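# Fold the towel in half on the table

## Task

Fold the towel once, end onto end, so the two halves lie with their edges about even and there is no second fold. The folded towel must rest flat and entirely on the table, away from the basket, with no lumps or raised parts. It has to stay that way without the robot holding it, so the grippers must release it and the arms move away before the job counts as finished.

## Robot and tools

Robot: two six-joint arms, left_arm and right_arm, each ending in a two-finger parallel gripper. Joint order on each arm: waist, shoulder, elbow, wrist pitch, wrist yaw, wrist roll. The fingers point along the gripper's +z axis and close along its y axis. The reported hand point sits between the finger pads, roughly 1 cm short of the fingertips.

Scene frame (shared by both arms): origin on the table surface midway between the arms, +x reaching out across the table, +z upward, and left_arm on the +y side. The names left and right refer to the arms, not to sides of any picture. Arm bases: left_arm at (+0.007, +0.296, 0) m, quat_wxyz (+0.998, 0, 0, +0.059); right_arm at (-0.024, -0.279, 0) m, quat_wxyz (+0.997, 0, 0, -0.081).

Tool execute_actions, argument actions: a list holding zero or one item. An empty list commands nothing and returns the current state with camera pictures. A move item is {"rows": [...], "steps": n}, with 1 to 15 rows and steps from 10 to 15 (default 15); each control step lasts 1/30 s, uses one row, and the final row repeats if rows run out. A wait item is {"steps": n} with n up to 300; it sends nothing and returns once that many steps have gone by since the previous result. Optional pictures: true adds images to any result.

Each row is one list of 14 numbers, each in [-1, 1], covering both arms even if one stays still: left_arm waist, shoulder, elbow, wrist pitch, wrist yaw, wrist roll, grip, then the same seven for right_arm. The six joint numbers are offsets, not poses: they are measured from the joint angles printed in the latest result (before any result shows angles, and for later calls within the same reply, from where the arm is when the move begins). They are scaled so that 1.0 equals 1.202 rad for the waist, 1.258 shoulder, 1.238 elbow, 2.073 wrist pitch, 2.022 wrist yaw and 2.022 wrist roll. Sending all zeros is not a pause; it pulls the arm back to that reference angle set. The grip number is absolute: +1 fully open, -1 fully closed; pads meet near -0.94 and each millimetre of object width adds about 0.0208. Keep sending the same closing number to keep a hold.

Joint ranges in radians: waist -2.618 to 3.054, shoulder 0.000 to 3.142, elbow 0.000 to 3.142, wrist pitch -1.571 to 1.571, wrist yaw -1.571 to 1.571, wrist roll -2.094 to 2.094. A request more than 0.036 rad outside a range makes the whole call be refused with nothing sent; requests slightly beyond are clipped at the true end and reported as "joint sent to its limit". Joint speed is capped, so each step's target stays within a fixed distance of the measured angle (0.202 waist, 0.258 shoulder, 0.238 elbow, 0.573 wrist pitch, 0.522 yaw and roll), and targets that would shift the hand over 70 mm in one step are scaled down. Friction may leave a joint about 0.031 rad short, and tiny commands may not move it.

Timing: the result comes back 10 steps before a move ends; those last steps, and the arms' continued motion toward the last target, run while the operator composes the next reply. The simulation keeps going during that time.

Result lines: for each arm, end_effector_position (m) and end_effector_quat_wxyz in the scene frame (less accurate at long reach); Joint positions in radians plus gripper opening in metres (0.093 open to 0.000 closed); Joint velocities; joint torques (raw drive output, offset and noisy); grip_measured on the -1..+1 scale (pads stop on contact while this keeps moving, so it barely signals a grasp). "joint command not followed" means a clearance check altered some joint targets; HELD marks steps where part of a row was not sent. MOTOR HOT warns from 75 °C; OVER-TEMPERATURE FAULT means an arm was stopped, and near 100 °C it goes limp and falls, so avoid long heavy holds.

zoom_image: camera (cam_head_left, cam_head_right, cam_high, cam_left_wrist or cam_right_wrist, each 504x504) and region [x0, y0, x1, y1] in pixels from the top-left, no larger than 504 by 504; it returns an enlarged view of that camera's last image.

read_manual: optional section, only "licences"; returns URDF licence text, moves nothing.

Answering without any tool call also ends the run.

Cautions: do not let the arms collide or push hard on each other; do not knock anything off the table; avoid dropping, slamming or shoving items hard. Brief outside tugs on a held part or nudges to loose objects can occur.

Each tool is called as name(argument=value, ...), one argument or row to a line, values as JSON.

## Session

execute_actions(
  actions=[],
)

Scene clock: 0.00 s of 6870.00 s.
left_arm: end_effector_position=(+0.3819, +0.3433, +0.3924) grip_measured=+0.994 end_effector_quat_wxyz=(+0.697, -0.046, +0.714, +0.042) | right_arm: end_effector_position=(+0.3478, -0.3322, +0.3946) grip_measured=+0.999 end_effector_quat_wxyz=(+0.700, +0.053, +0.711, -0.043)
Joint positions: left_arm=[ 0.008  1.055  1.035 -0.004  0.002 -0.004  0.093] | right_arm=[ 0.016  1.043  1.03  -0.003 -0.012  0.012  0.093]
Joint velocities: left_arm=[ 0.002  0.012  0.012 -0.022 -0.066 -0.007  0.001] | right_arm=[ 0.007  0.017  0.012 -0.022 -0.022 -0.051 -0.   ]
Joint torques (N m, as the arm reports them, + toward a larger angle): no reading
Motor temperatures (°C, as the motors report them): left_arm=[22 22 21 25 24 25] | right_arm=[22 24 24 22 22 21]

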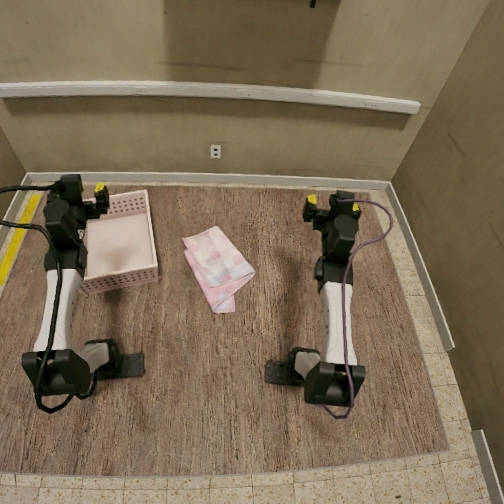

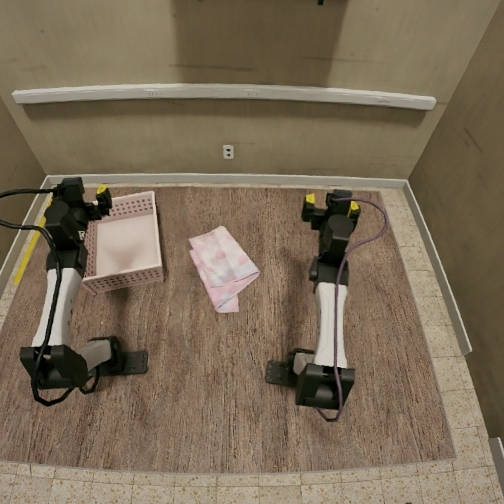

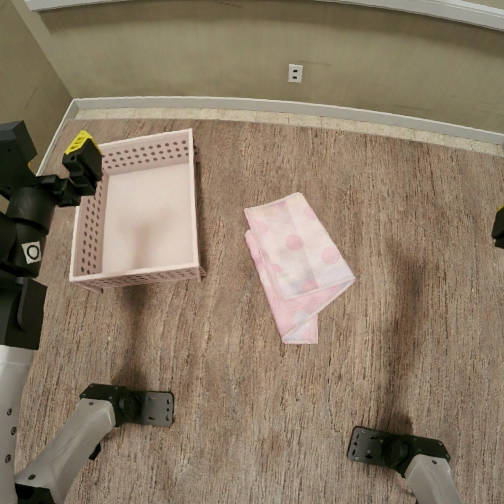

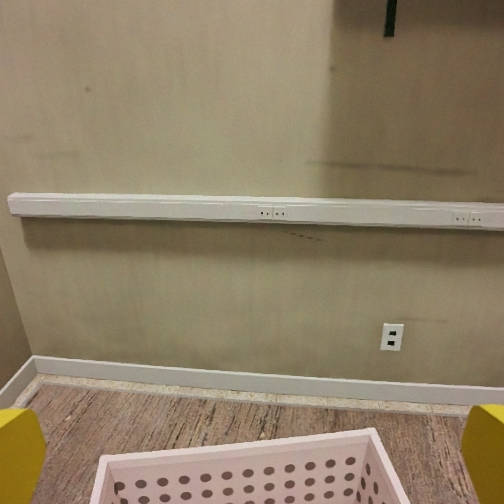

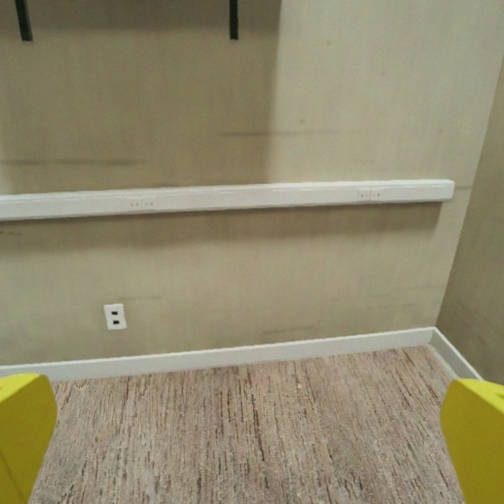

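zoom_image(
  camera="cam_high",
  region=[210, 170, 390, 360],
)

zoom_image(
  camera="cam_head_left",
  region=[160, 210, 280, 330],
)

Region (210, 170, 390, 360) of cam_high's 504x504 image, scaled by 2.653, with more detail than that image has; it fills the left 477 columns of this view, and the rest is white.

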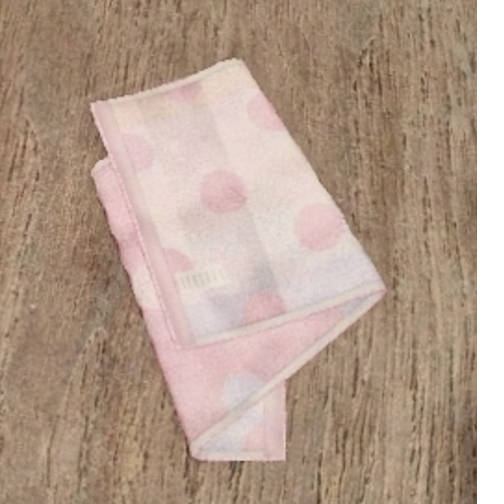

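Region (160, 210, 280, 330) of cam_head_left's 504x504 image, scaled by 4.200, with more detail than that image has.

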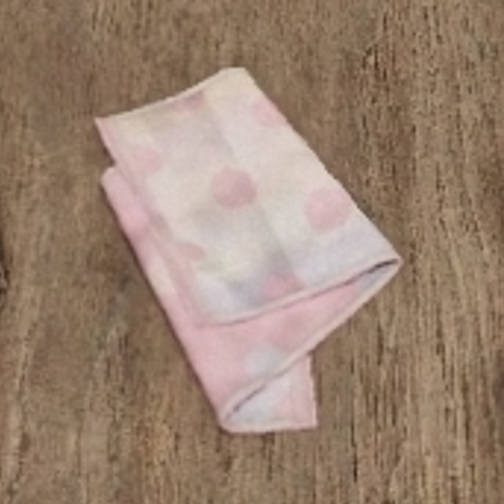

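execute_actions(
  actions=[
    {"rows": [[-0.1,0.15,0.15,-0.15,0,0,1,0.12,0.12,0.1,-0.15,0,0,1],[-0.2,0.3,0.3,-0.3,0,0,1,0.25,0.25,0.2,-0.3,0,0,1],[-0.3,0.5,0.5,-0.45,0,0,1,0.45,0.4,0.33,-0.45,0,0,1],[-0.4975,0.835,0.797,-0.56,0,0,1,0.73,0.626,0.517,-0.597,0,0,1]], "steps": 15},
  ],
)

execute_actions(
  actions=[
    {"steps": 30},
  ],
  pictures=true,
)

Scene clock: 5.20 s of 6870.00 s.
left_arm: end_effector_position=(+0.4269, +0.2692, +0.3634) grip_measured=+0.994 end_effector_quat_wxyz=(+0.596, +0.022, +0.802, -0.017) | right_arm: end_effector_position=(+0.3919, -0.2555, +0.3532) grip_measured=+0.999 end_effector_quat_wxyz=(+0.588, -0.017, +0.808, +0.020)
Joint positions: left_arm=[-0.187  1.286  1.312 -0.319 -0.012 -0.005  0.093] | right_arm=[ 0.221  1.267  1.276 -0.322  0.003  0.013  0.093]
Joint velocities: left_arm=[-1.277  1.585  1.536 -1.853 -0.022  0.007 -0.001] | right_arm=[ 1.282  1.663  1.56  -1.941  0.007  0.007 -0.   ]
Joint torques (N m, as the arm reports them, + toward a larger angle): left_arm=[-0.59 -3.58  8.81  1.78  0.1  -0.11] | right_arm=[ 0.79 -3.59  7.74  2.17  0.02 -0.09]
Motor temperatures (°C, as the motors report them): left_arm=[22 22 22 27 24 25] | right_arm=[22 24 25 23 22 21]
Steps of this call (steps 1 to 90: nothing new was sent; then 2.03 s passed at rest; steps 91 to 95: the first 5 steps of this action). Readings (joint positions):
91: left_arm=[-0.010 1.078 1.073 -0.062 -0.008 -0.005] | right_arm=[0.038 1.061 1.056 -0.053 0.001 0.013]
92: left_arm=[-0.048 1.124 1.136 -0.127 -0.013 -0.005] | right_arm=[0.080 1.100 1.106 -0.118 0.004 0.013]
94: left_arm=[-0.140 1.230 1.256 -0.253 -0.013 -0.005] | right_arm=[0.174 1.208 1.220 -0.254 0.004 0.013]
95: the state above

Scene clock: 6.20 s of 6870.00 s.
left_arm: end_effector_position=(+0.4295, +0.0758, +0.1325) grip_measured=+0.994 end_effector_quat_wxyz=(+0.137, +0.233, +0.962, -0.035) | right_arm: end_effector_position=(+0.2536, -0.0245, +0.1338) grip_measured=+0.999 end_effector_quat_wxyz=(+0.056, -0.353, +0.933, +0.032)
Joint positions: left_arm=[-0.597  2.122  1.988 -1.153  0.003 -0.005  0.093] | right_arm=[ 0.897  1.853  1.641 -1.231 -0.02   0.012  0.093]
Joint velocities: left_arm=[-0.007 -0.012 -0.012 -0.022  0.037 -0.022 -0.001] | right_arm=[-0.002  0.017 -0.002 -0.022 -0.051  0.022 -0.   ]
Joint torques (N m, as the arm reports them, + toward a larger angle): left_arm=[  0.71 -13.22  10.63   0.85   0.05  -0.11] | right_arm=[ -0.11 -10.23   8.5    0.65   0.13  -0.08]
Motor temperatures (°C, as the motors report them): left_arm=[22 22 23 27 24 25] | right_arm=[22 24 25 23 22 21]
Kept back: nothing.
Steps of this call (steps 1 to 10: the last 10 steps of your previous action; steps 11 to 30: the robot went on to your last target). Readings (joint positions):
1: left_arm=[-0.232 1.342 1.367 -0.385 -0.012 -0.005] | right_arm=[0.267 1.327 1.331 -0.390 0.003 0.013]
2: left_arm=[-0.277 1.399 1.420 -0.450 -0.011 -0.005] | right_arm=[0.313 1.388 1.385 -0.458 0.003 0.013]
4: left_arm=[-0.364 1.514 1.525 -0.582 -0.011 -0.005] | right_arm=[0.403 1.509 1.489 -0.592 0.002 0.013]
8: left_arm=[-0.528 1.776 1.771 -0.856 -0.008 -0.005] | right_arm=[0.562 1.703 1.587 -0.794 -0.000 0.013]
30: the state above

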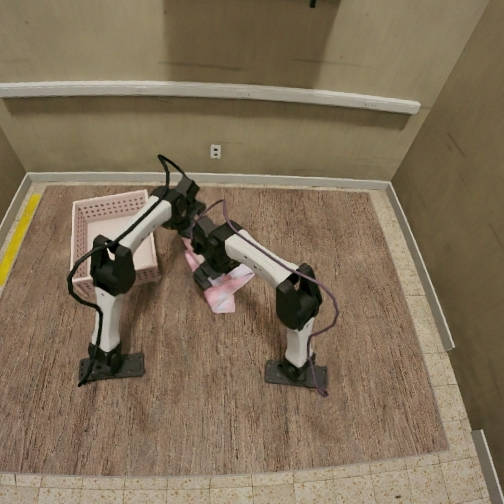

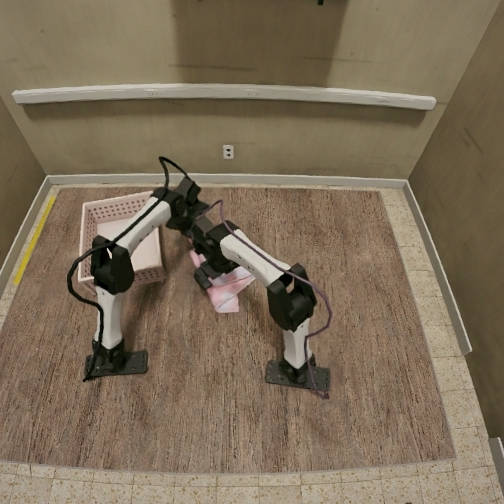

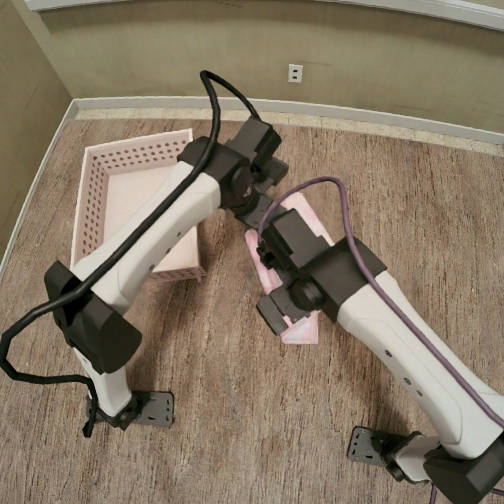

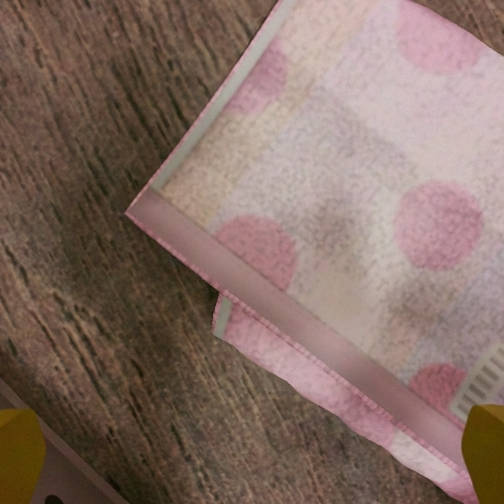

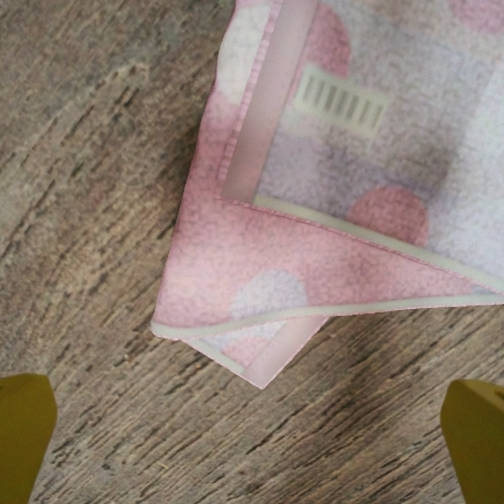

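execute_actions(
  actions=[
    {"rows": [[0.02,0.06,0.06,-0.01,0,-0.1,0.7,0.005,0.04,0.025,0.02,0.01,0.04,0.7],[0.035,0.12,0.12,-0.02,0,-0.2,0.4,0.01,0.08,0.025,0.035,0.01,0.07,0.4],[0.055,0.18,0.18,-0.03,0,-0.3,0.1,0.015,0.12,0.025,0.055,0.01,0.11,0.1],[0.071,0.237,0.236,-0.035,0,-0.413,-0.1,0.02,0.153,0.025,0.071,0.01,0.142,-0.1]], "steps": 15},
  ],
)

execute_actions(
  actions=[
    {"steps": 20},
  ],
  pictures=true,
)

Scene clock: 11.13 s of 6870.00 s.
left_arm: end_effector_position=(+0.4736, +0.0742, +0.1157) grip_measured=-0.067 end_effector_quat_wxyz=(+0.133, +0.024, +0.989, -0.062) | right_arm: end_effector_position=(+0.2683, -0.0090, +0.1010) grip_measured=-0.065 end_effector_quat_wxyz=(+0.043, -0.289, +0.956, +0.028)
Joint positions: left_arm=[-0.56   2.307  2.221 -1.189  0.005 -0.395  0.042] | right_arm=[ 0.904  1.964  1.664 -1.168 -0.012  0.156  0.042]
Joint velocities: left_arm=[ 0.442  1.399  1.15   0.227 -0.066 -2.864 -0.066] | right_arm=[ 0.095  1.126 -0.002  0.769  0.022  1.004 -0.067]
Joint torques (N m, as the arm reports them, + toward a larger angle): left_arm=[  1.92 -11.19   6.45   0.16   0.    -0.11] | right_arm=[ 1.02 -8.24  6.89  0.3   0.15 -0.03]
Motor temperatures (°C, as the motors report them): left_arm=[22 25 24 27 24 25] | right_arm=[22 26 26 23 22 21]
Steps of this call (steps 1 to 15: the robot went on to your last target; steps 16 to 110: nothing new was sent; then 1.10 s passed at rest; steps 111 to 115: the first 5 steps of this action). Readings (joint positions):
111: left_arm=[-0.596 2.131 2.001 -1.164 0.003 -0.037] | right_arm=[0.897 1.857 1.643 -1.233 -0.018 0.024]
112: left_arm=[-0.593 2.157 2.040 -1.181 0.003 -0.103] | right_arm=[0.898 1.870 1.648 -1.229 -0.017 0.047]
114: left_arm=[-0.574 2.256 2.169 -1.197 0.005 -0.296] | right_arm=[0.901 1.927 1.662 -1.194 -0.013 0.121]
115: the state above

Scene clock: 11.80 s of 6870.00 s.
left_arm: end_effector_position=(+0.4823, +0.1017, +0.0582) grip_measured=-0.098 end_effector_quat_wxyz=(+0.067, -0.219, +0.972, -0.050) | right_arm: end_effector_position=(+0.2750, +0.0025, +0.0632) grip_measured=-0.097 end_effector_quat_wxyz=(+0.026, -0.229, +0.973, +0.021)
Joint positions: left_arm=[-0.504  2.44   2.253 -1.216  0.005 -0.83   0.04 ] | right_arm=[ 0.915  2.066  1.664 -1.102 -0.011  0.291  0.041]
Joint velocities: left_arm=[-0.017 -0.007  0.022 -0.037  0.037 -0.037 -0.002] | right_arm=[-0.002  0.002  0.027 -0.007 -0.051 -0.007 -0.001]
Joint torques (N m, as the arm reports them, + toward a larger angle): left_arm=[ -0.63 -15.6    9.88   0.58   0.    -0.12] | right_arm=[  0.67 -11.68   6.79   0.74   0.18   0.  ]
Motor temperatures (°C, as the motors report them): left_arm=[22 26 24 27 24 25] | right_arm=[22 26 26 23 22 21]
Kept back: nothing.
Steps of this call (steps 1 to 10: the last 10 steps of your previous action; steps 11 to 20: the robot went on to your last target). Readings (joint positions):
1: left_arm=[-0.544 2.348 2.246 -1.181 0.005 -0.483] | right_arm=[0.908 2.001 1.664 -1.148 -0.012 0.183]
2: left_arm=[-0.530 2.379 2.253 -1.181 0.005 -0.554] | right_arm=[0.911 2.032 1.664 -1.136 -0.012 0.205]
4: left_arm=[-0.509 2.424 2.253 -1.194 0.005 -0.656] | right_arm=[0.914 2.069 1.664 -1.123 -0.012 0.237]
8: left_arm=[-0.501 2.447 2.253 -1.216 0.005 -0.763] | right_arm=[0.915 2.068 1.664 -1.110 -0.011 0.270]
20: the state above

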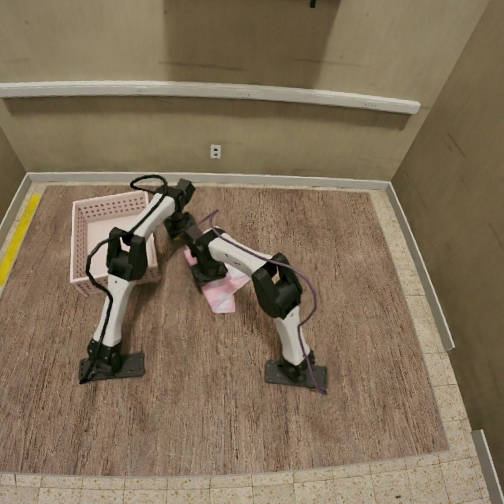

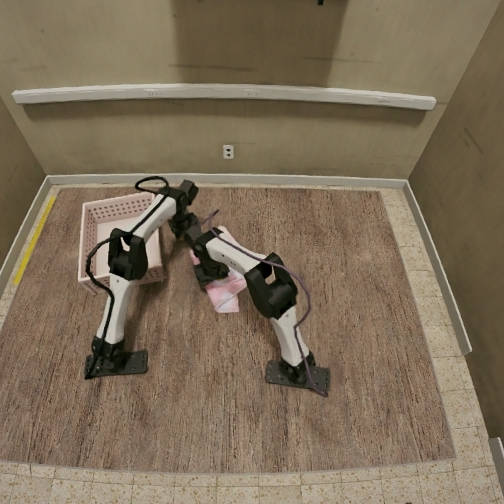

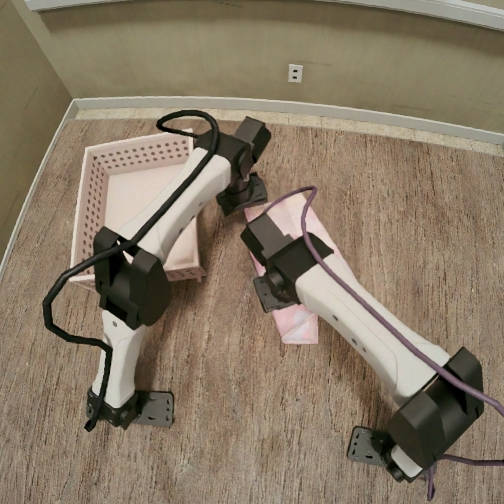

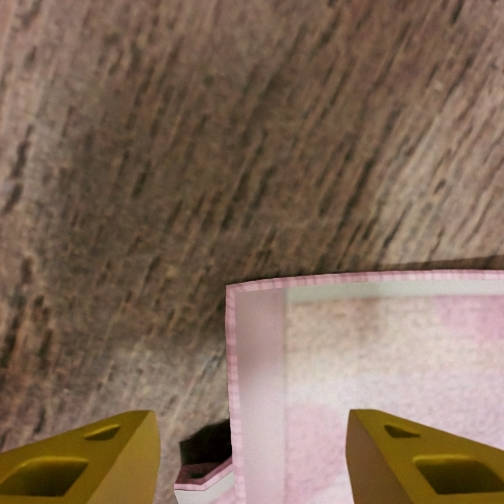

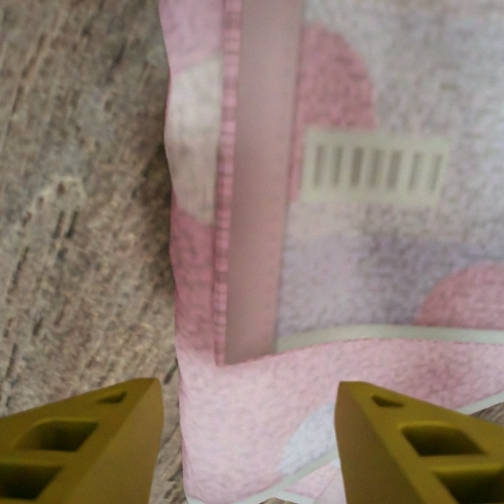

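execute_actions(
  actions=[
    {"rows": [[-0.005,-0.01,-0.0,0.015,0,0,-0.1,0,-0.008,0.0,0.015,0,0,-0.2],[-0.01,-0.006,-0.02,0.03,0,0,-0.1,0,0,-0.015,0.03,0,0,-0.25],[-0.015,-0.003,-0.04,0.045,0,0,-0.1,0,0.007,-0.03,0.045,0,0,-0.25],[-0.02,0,-0.06,0.06,0,0,-0.1,0,0.014,-0.045,0.06,0,0,-0.25],[-0.022,0.004,-0.08,0.072,0,0,-0.1,0,0.02,-0.06,0.075,0,0,-0.25],[-0.022,0.008,-0.099,0.081,0,0,-0.1,0,0.027,-0.072,0.088,0,0,-0.25]], "steps": 15},
  ],
)

execute_actions(
  actions=[
    {"steps": 18},
  ],
  pictures=true,
)

Scene clock: 13.73 s of 6870.00 s.
left_arm: end_effector_position=(+0.4881, +0.0967, +0.0513) grip_measured=-0.098 end_effector_quat_wxyz=(+0.079, -0.219, +0.971, -0.058) | right_arm: end_effector_position=(+0.2810, +0.0081, +0.0583) grip_measured=-0.247 end_effector_quat_wxyz=(+0.043, -0.228, +0.972, +0.031)
Joint positions: left_arm=[-0.509  2.439  2.219 -1.153  0.005 -0.835  0.04 ] | right_arm=[ 0.915  2.066  1.641 -1.041 -0.011  0.292  0.033]
Joint velocities: left_arm=[-0.095 -0.007 -0.54   0.652 -0.022  0.007  0.001] | right_arm=[-0.007 -0.022 -0.379  0.623 -0.051 -0.037  0.   ]
Joint torques (N m, as the arm reports them, + toward a larger angle): left_arm=[ -1.47 -13.66   4.72   0.64   0.02  -0.03] | right_arm=[ 0.16 -8.13  4.11  0.58  0.08 -0.09]
Motor temperatures (°C, as the motors report them): left_arm=[22 27 24 27 24 25] | right_arm=[22 27 26 23 22 21]
Steps of this call (steps 1 to 30: the robot went on to your last target; steps 31 to 53: nothing new was sent; steps 54 to 58: the first 5 steps of this action). Readings (joint positions):
54: left_arm=[-0.504 2.440 2.253 -1.215 0.005 -0.835] | right_arm=[0.915 2.066 1.664 -1.100 -0.011 0.292]
55: left_arm=[-0.504 2.440 2.253 -1.209 0.005 -0.835] | right_arm=[0.915 2.066 1.664 -1.095 -0.011 0.292]
57: left_arm=[-0.507 2.439 2.236 -1.176 0.005 -0.835] | right_arm=[0.915 2.066 1.653 -1.064 -0.011 0.292]
58: the state above

Scene clock: 14.33 s of 6870.00 s.
left_arm: end_effector_position=(+0.4863, +0.0875, +0.0274) grip_measured=-0.098 end_effector_quat_wxyz=(+0.079, -0.210, +0.973, -0.060) | right_arm: end_effector_position=(+0.2859, +0.0127, +0.0328) grip_measured=-0.247 end_effector_quat_wxyz=(+0.049, -0.228, +0.972, +0.035)
Joint positions: left_arm=[-0.526  2.451  2.145 -1.066  0.005 -0.835  0.04 ] | right_arm=[ 0.915  2.101  1.589 -0.938 -0.011  0.292  0.033]
Joint velocities: left_arm=[ 0.012  0.002 -0.012 -0.022  0.037 -0.022  0.001] | right_arm=[ 0.022  0.002  0.002  0.11  -0.095  0.007 -0.   ]
Joint torques (N m, as the arm reports them, + toward a larger angle): left_arm=[ -0.54 -14.34   6.18   0.88   0.    -0.05] | right_arm=[  0.16 -10.43   5.09   0.84   0.08  -0.1 ]
Motor temperatures (°C, as the motors report them): left_arm=[22 28 24 27 24 25] | right_arm=[22 28 26 23 22 21]
Kept back: nothing.
Steps of this call (steps 1 to 10: the last 10 steps of your previous action; steps 11 to 18: the robot went on to your last target). Readings (joint positions):
1: left_arm=[-0.512 2.439 2.197 -1.132 0.005 -0.835] | right_arm=[0.915 2.068 1.627 -1.019 -0.011 0.292]
2: left_arm=[-0.516 2.440 2.177 -1.117 0.005 -0.835] | right_arm=[0.915 2.073 1.614 -1.001 -0.011 0.292]
4: left_arm=[-0.522 2.446 2.153 -1.103 0.005 -0.835] | right_arm=[0.915 2.088 1.599 -0.979 -0.011 0.292]
8: left_arm=[-0.526 2.451 2.145 -1.085 0.005 -0.835] | right_arm=[0.915 2.101 1.589 -0.958 -0.011 0.292]
18: the state above

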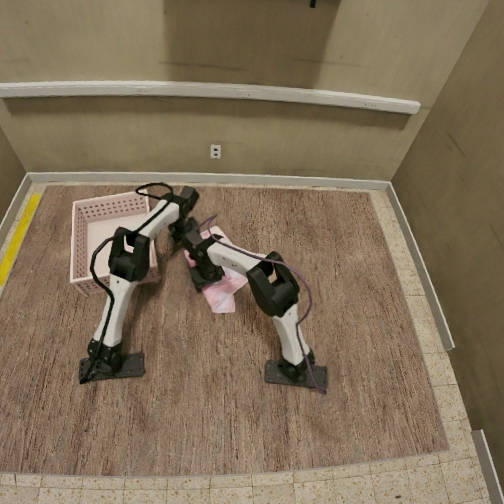

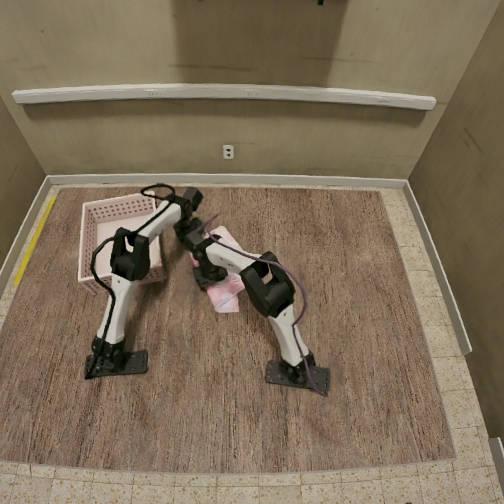

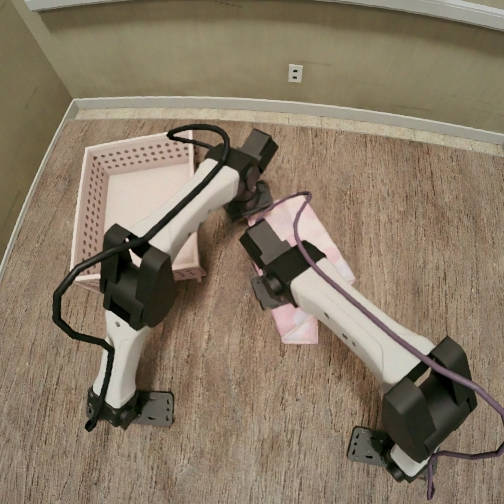

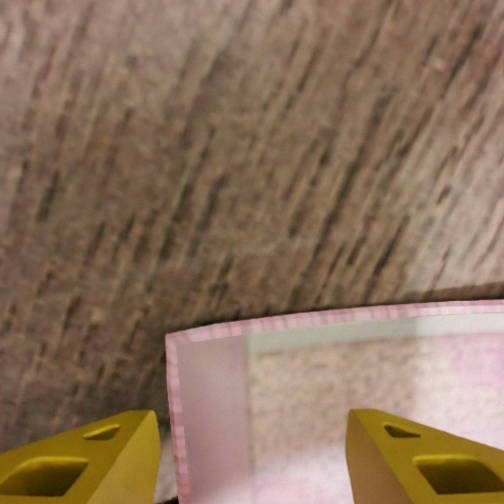

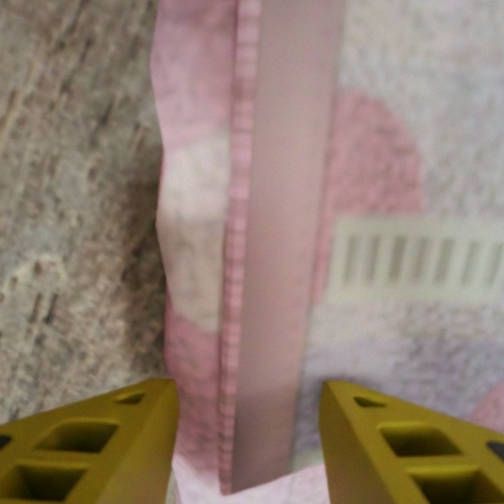

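execute_actions(
  actions=[
    {"rows": [[0,0.005,-0.015,0,0,0,-0.1,0,0.005,-0.015,0,0,0,-0.25],[0,0.01,-0.028,0,0,0,-0.1,0,0.01,-0.028,0,0,0,-0.25],[0,0.014,-0.04,0,0,0,-0.1,0,0.016,-0.04,0,0,0,-0.25]], "steps": 12},
  ],
)

execute_actions(
  actions=[
    {"steps": 15},
  ],
  pictures=true,
)

Scene clock: 15.00 s of 6870.00 s.
left_arm: end_effector_position=(+0.4862, +0.0876, +0.0269) grip_measured=-0.098 end_effector_quat_wxyz=(+0.079, -0.210, +0.973, -0.060) | right_arm: end_effector_position=(+0.2857, +0.0125, +0.0322) grip_measured=-0.247 end_effector_quat_wxyz=(+0.049, -0.228, +0.972, +0.034)
Joint positions: left_arm=[-0.526  2.451  2.143 -1.064  0.005 -0.835  0.04 ] | right_arm=[ 0.915  2.101  1.586 -0.937 -0.011  0.292  0.033]
Joint velocities: left_arm=[ 0.002  0.007 -0.081 -0.037  0.11   0.022  0.   ] | right_arm=[-0.002 -0.022 -0.081 -0.037  0.007  0.022 -0.001]
Joint torques (N m, as the arm reports them, + toward a larger angle): left_arm=[  0.12 -13.37   5.22   0.74   0.01  -0.11] | right_arm=[ 0.17 -9.32  4.04  0.65  0.08 -0.08]
Motor temperatures (°C, as the motors report them): left_arm=[22 28 24 27 24 25] | right_arm=[22 28 26 23 22 21]
Steps of this call (steps 1 to 15: the robot went on to your last target; steps 16 to 18: nothing new was sent; steps 19 to 20: the first 2 steps of this action). Readings (joint positions):
19: left_arm=[-0.526 2.451 2.145 -1.064 0.005 -0.835] | right_arm=[0.915 2.101 1.589 -0.937 -0.011 0.292]
20: the state above

Scene clock: 15.50 s of 6870.00 s.
left_arm: end_effector_position=(+0.4787, +0.0908, +0.0144) grip_measured=-0.098 end_effector_quat_wxyz=(+0.064, -0.211, +0.974, -0.049) | right_arm: end_effector_position=(+0.2800, +0.0072, +0.0229) grip_measured=-0.247 end_effector_quat_wxyz=(+0.036, -0.228, +0.973, +0.027)
Joint positions: left_arm=[-0.526  2.46   2.115 -1.064  0.005 -0.835  0.04 ] | right_arm=[ 0.915  2.108  1.563 -0.935 -0.011  0.292  0.033]
Joint velocities: left_arm=[-0.012 -0.012  0.007 -0.037  0.007  0.022  0.   ] | right_arm=[-0.022 -0.012  0.007  0.037  0.051 -0.051 -0.001]
Joint torques (N m, as the arm reports them, + toward a larger angle): left_arm=[  0.1  -13.53   5.88   0.67   0.02  -0.11] | right_arm=[ 0.16 -9.27  4.27  0.57  0.08 -0.08]
Motor temperatures (°C, as the motors report them): left_arm=[22 28 24 27 24 25] | right_arm=[22 28 26 23 22 21]
Kept back: nothing.
Steps of this call (steps 1 to 10: the last 10 steps of your previous action; steps 11 to 15: the robot went on to your last target). Readings (joint positions):
1: left_arm=[-0.526 2.451 2.138 -1.064 0.005 -0.835] | right_arm=[0.915 2.101 1.581 -0.936 -0.011 0.292]
2: left_arm=[-0.526 2.451 2.132 -1.064 0.005 -0.835] | right_arm=[0.915 2.101 1.574 -0.936 -0.011 0.292]
4: left_arm=[-0.526 2.453 2.121 -1.064 0.005 -0.835] | right_arm=[0.915 2.106 1.564 -0.936 -0.011 0.292]
8: left_arm=[-0.526 2.460 2.115 -1.064 0.005 -0.835] | right_arm=[0.915 2.108 1.563 -0.935 -0.011 0.292]
15: the state above

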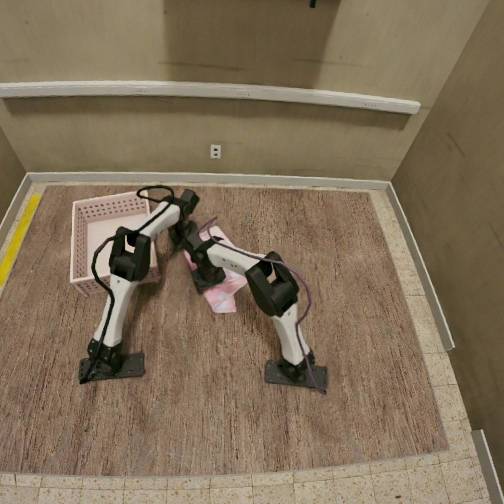

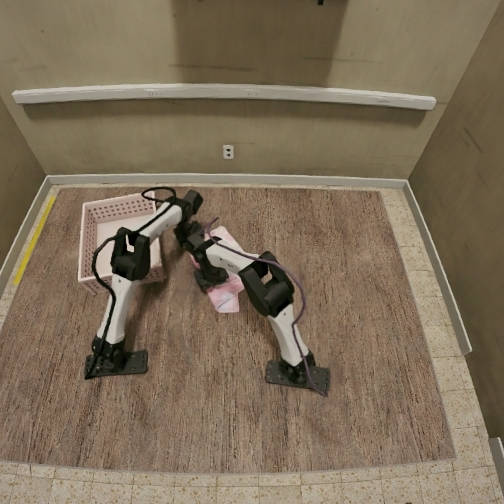

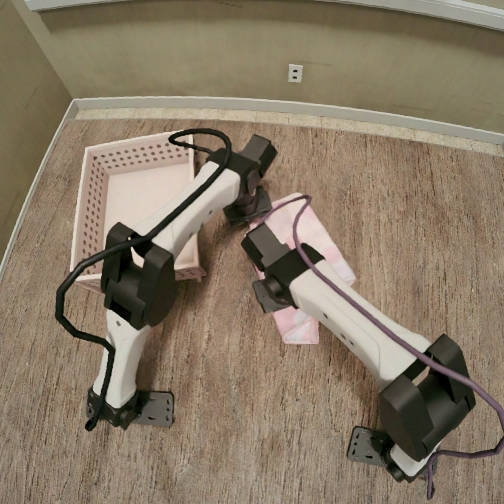

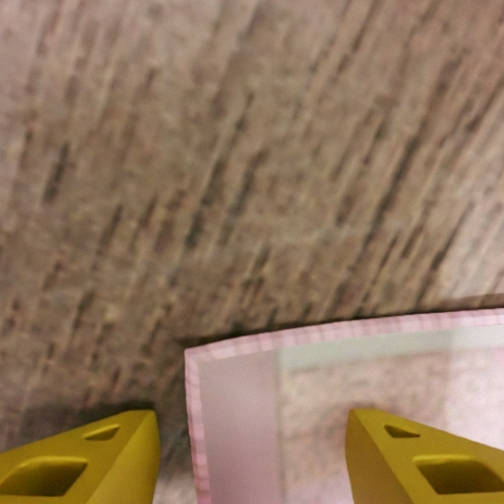

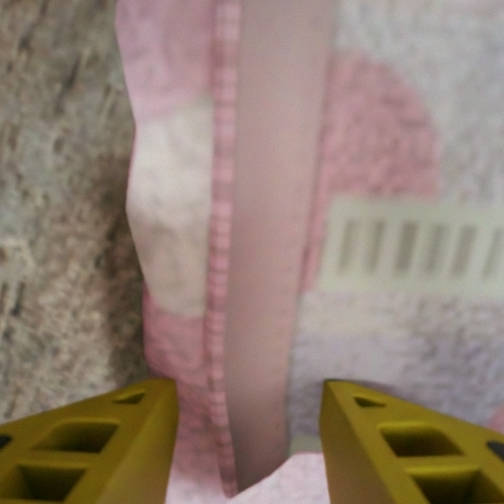

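execute_actions(
  actions=[
    {"rows": [[0,0.02,-0.01,0,0,0,-0.1,0,0.008,-0.01,0,0,0,-0.25],[0,0.02,-0.01,0,0,0,-0.1,0,0.008,-0.01,0,0,0,-0.3],[0,0.02,-0.01,0,0,0,-0.1,0,0.008,-0.01,0,0,0,-0.37],[0,0.02,-0.01,0,0,0,-0.1,0,0.008,-0.01,0,0,0,-0.44],[0,0.02,-0.01,0,0,0,-0.2,0,0.008,-0.01,0,0,0,-0.51],[0,0.02,-0.01,0,0,0,-0.3,0,0.008,-0.01,0,0,0,-0.58],[0,0.02,-0.01,0,0,0,-0.4,0,0.008,-0.01,0,0,0,-0.65],[0,0.02,-0.01,0,0,0,-0.5,0,0.008,-0.01,0,0,0,-0.72],[0,0.02,-0.01,0,0,0,-0.6,0,0.008,-0.01,0,0,0,-0.79],[0,0.02,-0.01,0,0,0,-0.7,0,0.008,-0.01,0,0,0,-0.86],[0,0.02,-0.01,0,0,0,-0.8,0,0.008,-0.01,0,0,0,-0.93],[0,0.02,-0.01,0,0,0,-0.9,0,0.008,-0.01,0,0,0,-1],[0,0.02,-0.01,0,0,0,-1,0,0.008,-0.01,0,0,0,-1]], "steps": 15},
  ],
)

execute_actions(
  actions=[
    {"steps": 15},
  ],
  pictures=true,
)

Scene clock: 16.43 s of 6870.00 s.
left_arm: end_effector_position=(+0.4780, +0.0911, +0.0107) grip_measured=-0.163 end_effector_quat_wxyz=(+0.061, -0.211, +0.975, -0.047) | right_arm: end_effector_position=(+0.2802, +0.0072, +0.0229) grip_measured=-0.476 end_effector_quat_wxyz=(+0.036, -0.228, +0.973, +0.027)
Joint positions: left_arm=[-0.526  2.467  2.115 -1.064  0.005 -0.835  0.037] | right_arm=[ 0.915  2.108  1.563 -0.935 -0.01   0.292  0.022]
Joint velocities: left_arm=[ 0.012  0.051 -0.007  0.037  0.007 -0.007 -0.075] | right_arm=[-0.002 -0.027  0.007 -0.007 -0.007 -0.037 -0.062]
Joint torques (N m, as the arm reports them, + toward a larger angle): left_arm=[  0.11 -13.27   6.42   0.68   0.02  -0.09] | right_arm=[ 0.16 -9.46  5.11  0.62  0.08 -0.08]
Motor temperatures (°C, as the motors report them): left_arm=[22 29 24 27 24 25] | right_arm=[22 28 26 23 22 21]
Steps of this call (steps 1 to 15: the robot went on to your last target; steps 16 to 23: nothing new was sent; steps 24 to 28: the first 5 steps of this action). Readings (joint positions):
24: left_arm=[-0.526 2.460 2.115 -1.064 0.005 -0.835] | right_arm=[0.915 2.108 1.563 -0.935 -0.011 0.292]
25: left_arm=[-0.526 2.461 2.115 -1.064 0.005 -0.835] | right_arm=[0.915 2.108 1.563 -0.935 -0.011 0.292]
27: left_arm=[-0.526 2.465 2.115 -1.064 0.005 -0.835] | right_arm=[0.915 2.108 1.563 -0.935 -0.010 0.292]
28: the state above

Scene clock: 16.93 s of 6870.00 s.
left_arm: end_effector_position=(+0.4783, +0.0909, +0.0098) grip_measured=-0.991 end_effector_quat_wxyz=(+0.061, -0.211, +0.975, -0.047) | right_arm: end_effector_position=(+0.2803, +0.0072, +0.0229) grip_measured=-0.986 end_effector_quat_wxyz=(+0.036, -0.228, +0.973, +0.027)
Joint positions: left_arm=[-0.526  2.469  2.115 -1.062  0.005 -0.835  0.   ] | right_arm=[ 0.914  2.108  1.563 -0.935 -0.011  0.292  0.   ]
Joint velocities: left_arm=[ 0.012 -0.002 -0.012  0.022 -0.022 -0.022  0.   ] | right_arm=[-0.012 -0.012 -0.022 -0.11   0.022  0.022  0.   ]
Joint torques (N m, as the arm reports them, + toward a larger angle): left_arm=[ -0.03 -13.1    6.42   0.64   0.    -0.1 ] | right_arm=[ 0.13 -9.49  5.16  0.61  0.08 -0.08]
Motor temperatures (°C, as the motors report them): left_arm=[22 29 24 27 24 25] | right_arm=[22 28 26 23 22 21]
Kept back: nothing.
Steps of this call (steps 1 to 10: the last 10 steps of your previous action; steps 11 to 15: the robot went on to your last target). Readings (joint positions):
1: left_arm=[-0.526 2.469 2.115 -1.064 0.005 -0.835] | right_arm=[0.915 2.108 1.563 -0.935 -0.010 0.292]
2: left_arm=[-0.526 2.469 2.115 -1.065 0.005 -0.835] | right_arm=[0.915 2.108 1.563 -0.935 -0.010 0.292]
4: left_arm=[-0.526 2.469 2.115 -1.065 0.005 -0.835] | right_arm=[0.915 2.108 1.563 -0.935 -0.010 0.292]
8: left_arm=[-0.526 2.469 2.115 -1.062 0.005 -0.835] | right_arm=[0.915 2.108 1.563 -0.935 -0.011 0.292]
15: the state above
All arms were judged still, so your last target was given up. Only a new action makes them travel on or press farther. Fingers that are still opening or closing keep moving.

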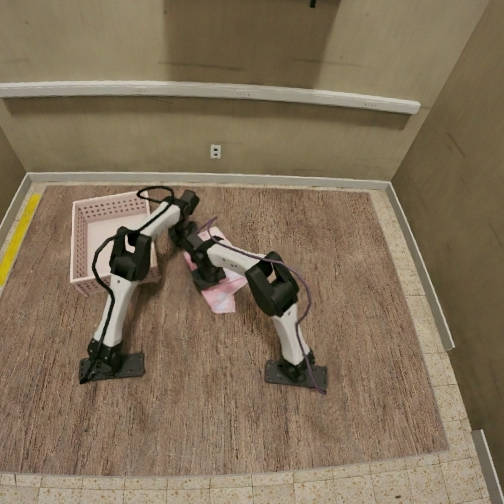

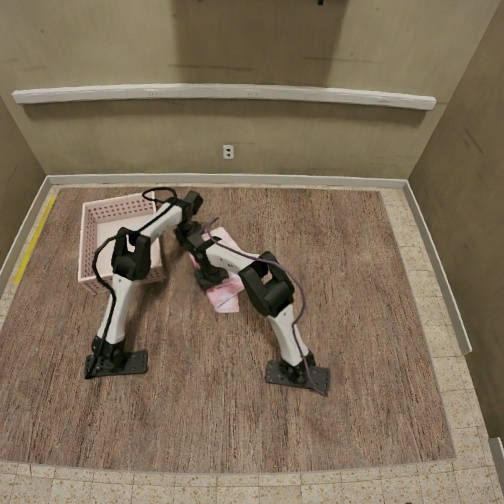

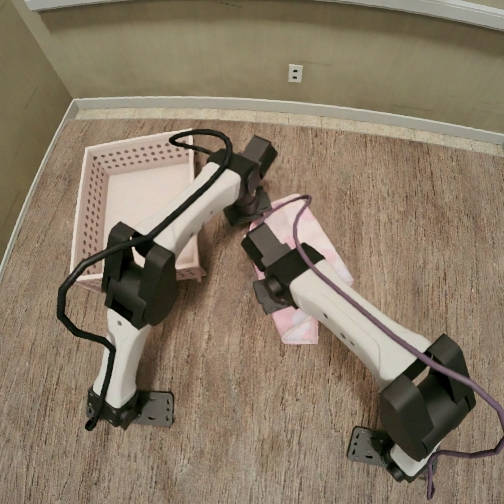

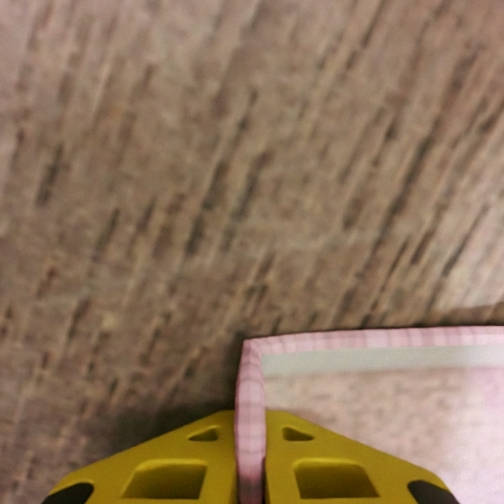

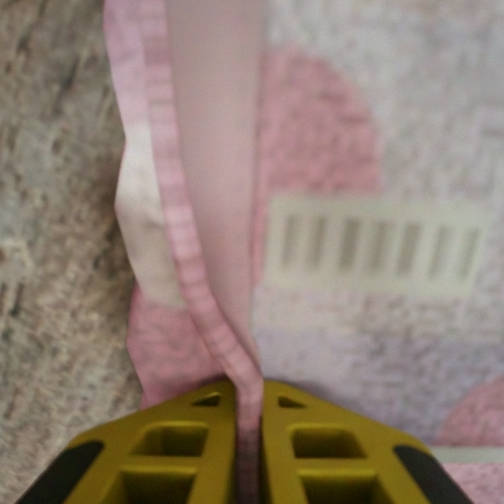

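execute_actions(
  actions=[
    {"rows": [[0,-0.015,0.015,-0.008,0,-0.01,-1,-0.005,-0.012,0.02,-0.012,0,-0.01,-1],[0,-0.03,0.02,-0.016,0,-0.02,-1,-0.012,-0.02,0.035,-0.025,0,-0.025,-1],[0,-0.045,0.028,-0.025,0,-0.035,-1,-0.022,-0.03,0.055,-0.042,0,-0.045,-1],[0,-0.06,0.035,-0.035,0,-0.05,-1,-0.033,-0.04,0.075,-0.06,0,-0.065,-1],[0,-0.077,0.043,-0.045,0,-0.066,-1,-0.045,-0.05,0.096,-0.077,0,-0.087,-1],[0,-0.094,0.051,-0.055,0,-0.082,-1,-0.057,-0.061,0.117,-0.094,0,-0.108,-1],[0,-0.111,0.059,-0.065,0,-0.098,-1,-0.069,-0.072,0.138,-0.111,0,-0.13,-1],[-0.003,-0.128,0.067,-0.075,0,-0.114,-1,-0.081,-0.083,0.159,-0.128,0,-0.151,-1],[-0.003,-0.145,0.075,-0.085,0,-0.13,-1,-0.093,-0.094,0.18,-0.145,0,-0.173,-1],[-0.006,-0.162,0.083,-0.095,0,-0.146,-1,-0.105,-0.105,0.201,-0.162,0,-0.194,-1],[-0.006,-0.178,0.091,-0.104,0,-0.162,-1,-0.116,-0.115,0.221,-0.179,0,-0.214,-1],[-0.006,-0.192,0.098,-0.112,0,-0.177,-1,-0.126,-0.125,0.24,-0.195,0,-0.233,-1],[-0.006,-0.205,0.105,-0.12,0,-0.19,-1,-0.134,-0.133,0.256,-0.208,0,-0.248,-1]], "steps": 15},
  ],
)

execute_actions(
  actions=[
    {"steps": 20},
  ],
  pictures=true,
)

Scene clock: 19.17 s of 6870.00 s.
left_arm: end_effector_position=(+0.4743, +0.0927, +0.0222) grip_measured=-0.991 end_effector_quat_wxyz=(+0.059, -0.236, +0.969, -0.048) | right_arm: end_effector_position=(+0.2840, +0.0023, +0.0364) grip_measured=-0.986 end_effector_quat_wxyz=(+0.032, -0.252, +0.967, +0.023)
Joint positions: left_arm=[-0.526  2.444  2.119 -1.095  0.005 -0.886  0.   ] | right_arm=[ 0.9    2.102  1.608 -0.999 -0.011  0.226  0.   ]
Joint velocities: left_arm=[ 0.002 -0.281  0.125 -0.462 -0.007 -0.491  0.   ] | right_arm=[-0.252 -0.168  0.535 -0.784 -0.081 -0.725  0.   ]
Joint torques (N m, as the arm reports them, + toward a larger angle): left_arm=[  0.07 -18.45  11.16   0.73   0.02  -0.13] | right_arm=[ -1.7  -14.07   9.21   0.75   0.1   -0.12]
Motor temperatures (°C, as the motors report them): left_arm=[22 30 25 27 24 25] | right_arm=[22 29 26 23 22 21]
Steps of this call (steps 1 to 62: nothing new was sent; steps 63 to 67: the first 5 steps of this action). Readings (joint positions):
63: left_arm=[-0.526 2.468 2.115 -1.062 0.005 -0.837] | right_arm=[0.914 2.108 1.563 -0.935 -0.011 0.290]
64: left_arm=[-0.526 2.465 2.115 -1.064 0.005 -0.843] | right_arm=[0.914 2.108 1.567 -0.941 -0.011 0.283]
66: left_arm=[-0.526 2.453 2.115 -1.080 0.005 -0.868] | right_arm=[0.907 2.106 1.590 -0.974 -0.011 0.250]
67: the state above

Scene clock: 19.83 s of 6870.00 s.
left_arm: end_effector_position=(+0.4578, +0.0998, +0.1646) grip_measured=-0.991 end_effector_quat_wxyz=(+0.105, -0.383, +0.911, -0.113) | right_arm: end_effector_position=(+0.3089, -0.0561, +0.1635) grip_measured=-0.986 end_effector_quat_wxyz=(+0.075, -0.378, +0.922, +0.021)
Joint positions: left_arm=[-0.526  2.202  2.238 -1.298  0.005 -1.207  0.   ] | right_arm=[ 0.749  1.936  1.867 -1.346 -0.011 -0.191  0.   ]
Joint velocities: left_arm=[-0.002 -0.017  0.012 -0.022 -0.007 -0.095  0.   ] | right_arm=[ 0.012 -0.002  0.002 -0.022 -0.007 -0.11   0.   ]
Joint torques (N m, as the arm reports them, + toward a larger angle): left_arm=[ -0.56 -11.58   8.08   0.89   0.    -0.14] | right_arm=[ 0.47 -8.73  7.16  0.61  0.06 -0.16]
Motor temperatures (°C, as the motors report them): left_arm=[22 30 25 27 24 25] | right_arm=[22 29 27 23 22 21]
Kept back: nothing.
Steps of this call (steps 1 to 10: the last 10 steps of your previous action; steps 11 to 20: the robot went on to your last target). Readings (joint positions):
1: left_arm=[-0.526 2.431 2.125 -1.111 0.005 -0.907] | right_arm=[0.888 2.094 1.629 -1.026 -0.012 0.198]
2: left_arm=[-0.526 2.415 2.133 -1.127 0.005 -0.930] | right_arm=[0.875 2.084 1.653 -1.054 -0.012 0.167]
4: left_arm=[-0.526 2.372 2.154 -1.160 0.005 -0.982] | right_arm=[0.842 2.055 1.706 -1.111 -0.012 0.098]
8: left_arm=[-0.526 2.266 2.205 -1.225 0.005 -1.095] | right_arm=[0.774 1.984 1.819 -1.226 -0.012 -0.051]
20: the state above

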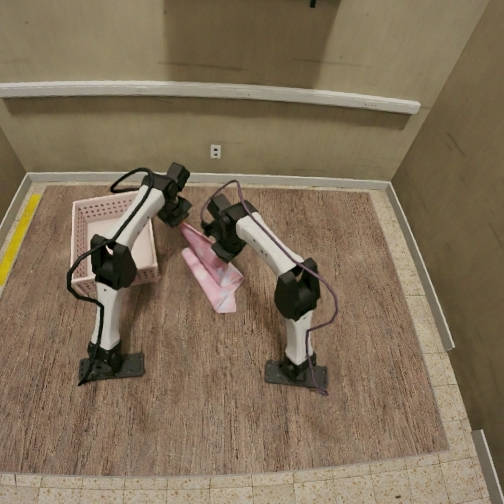

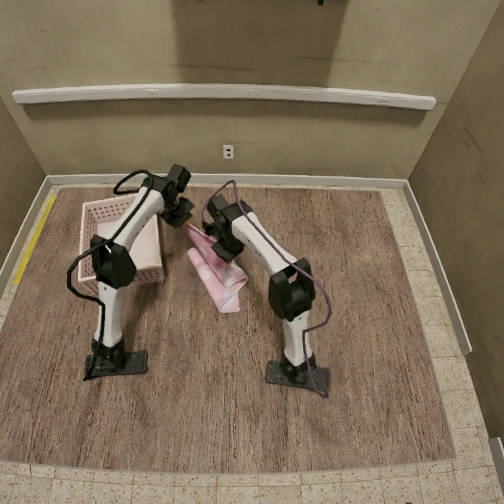

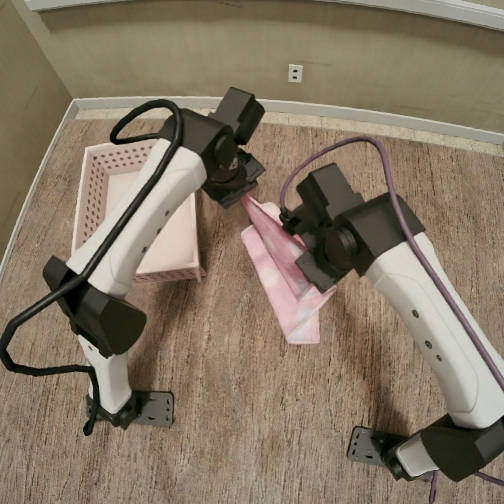

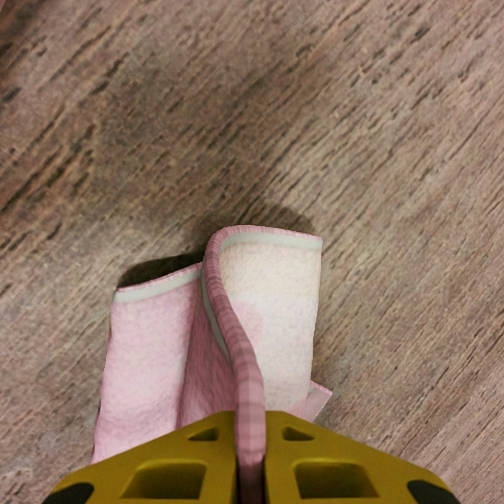

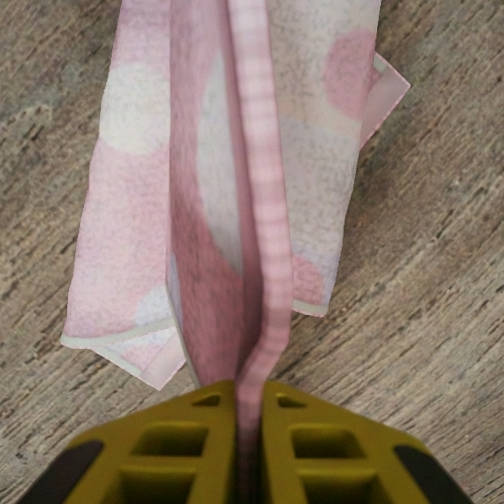

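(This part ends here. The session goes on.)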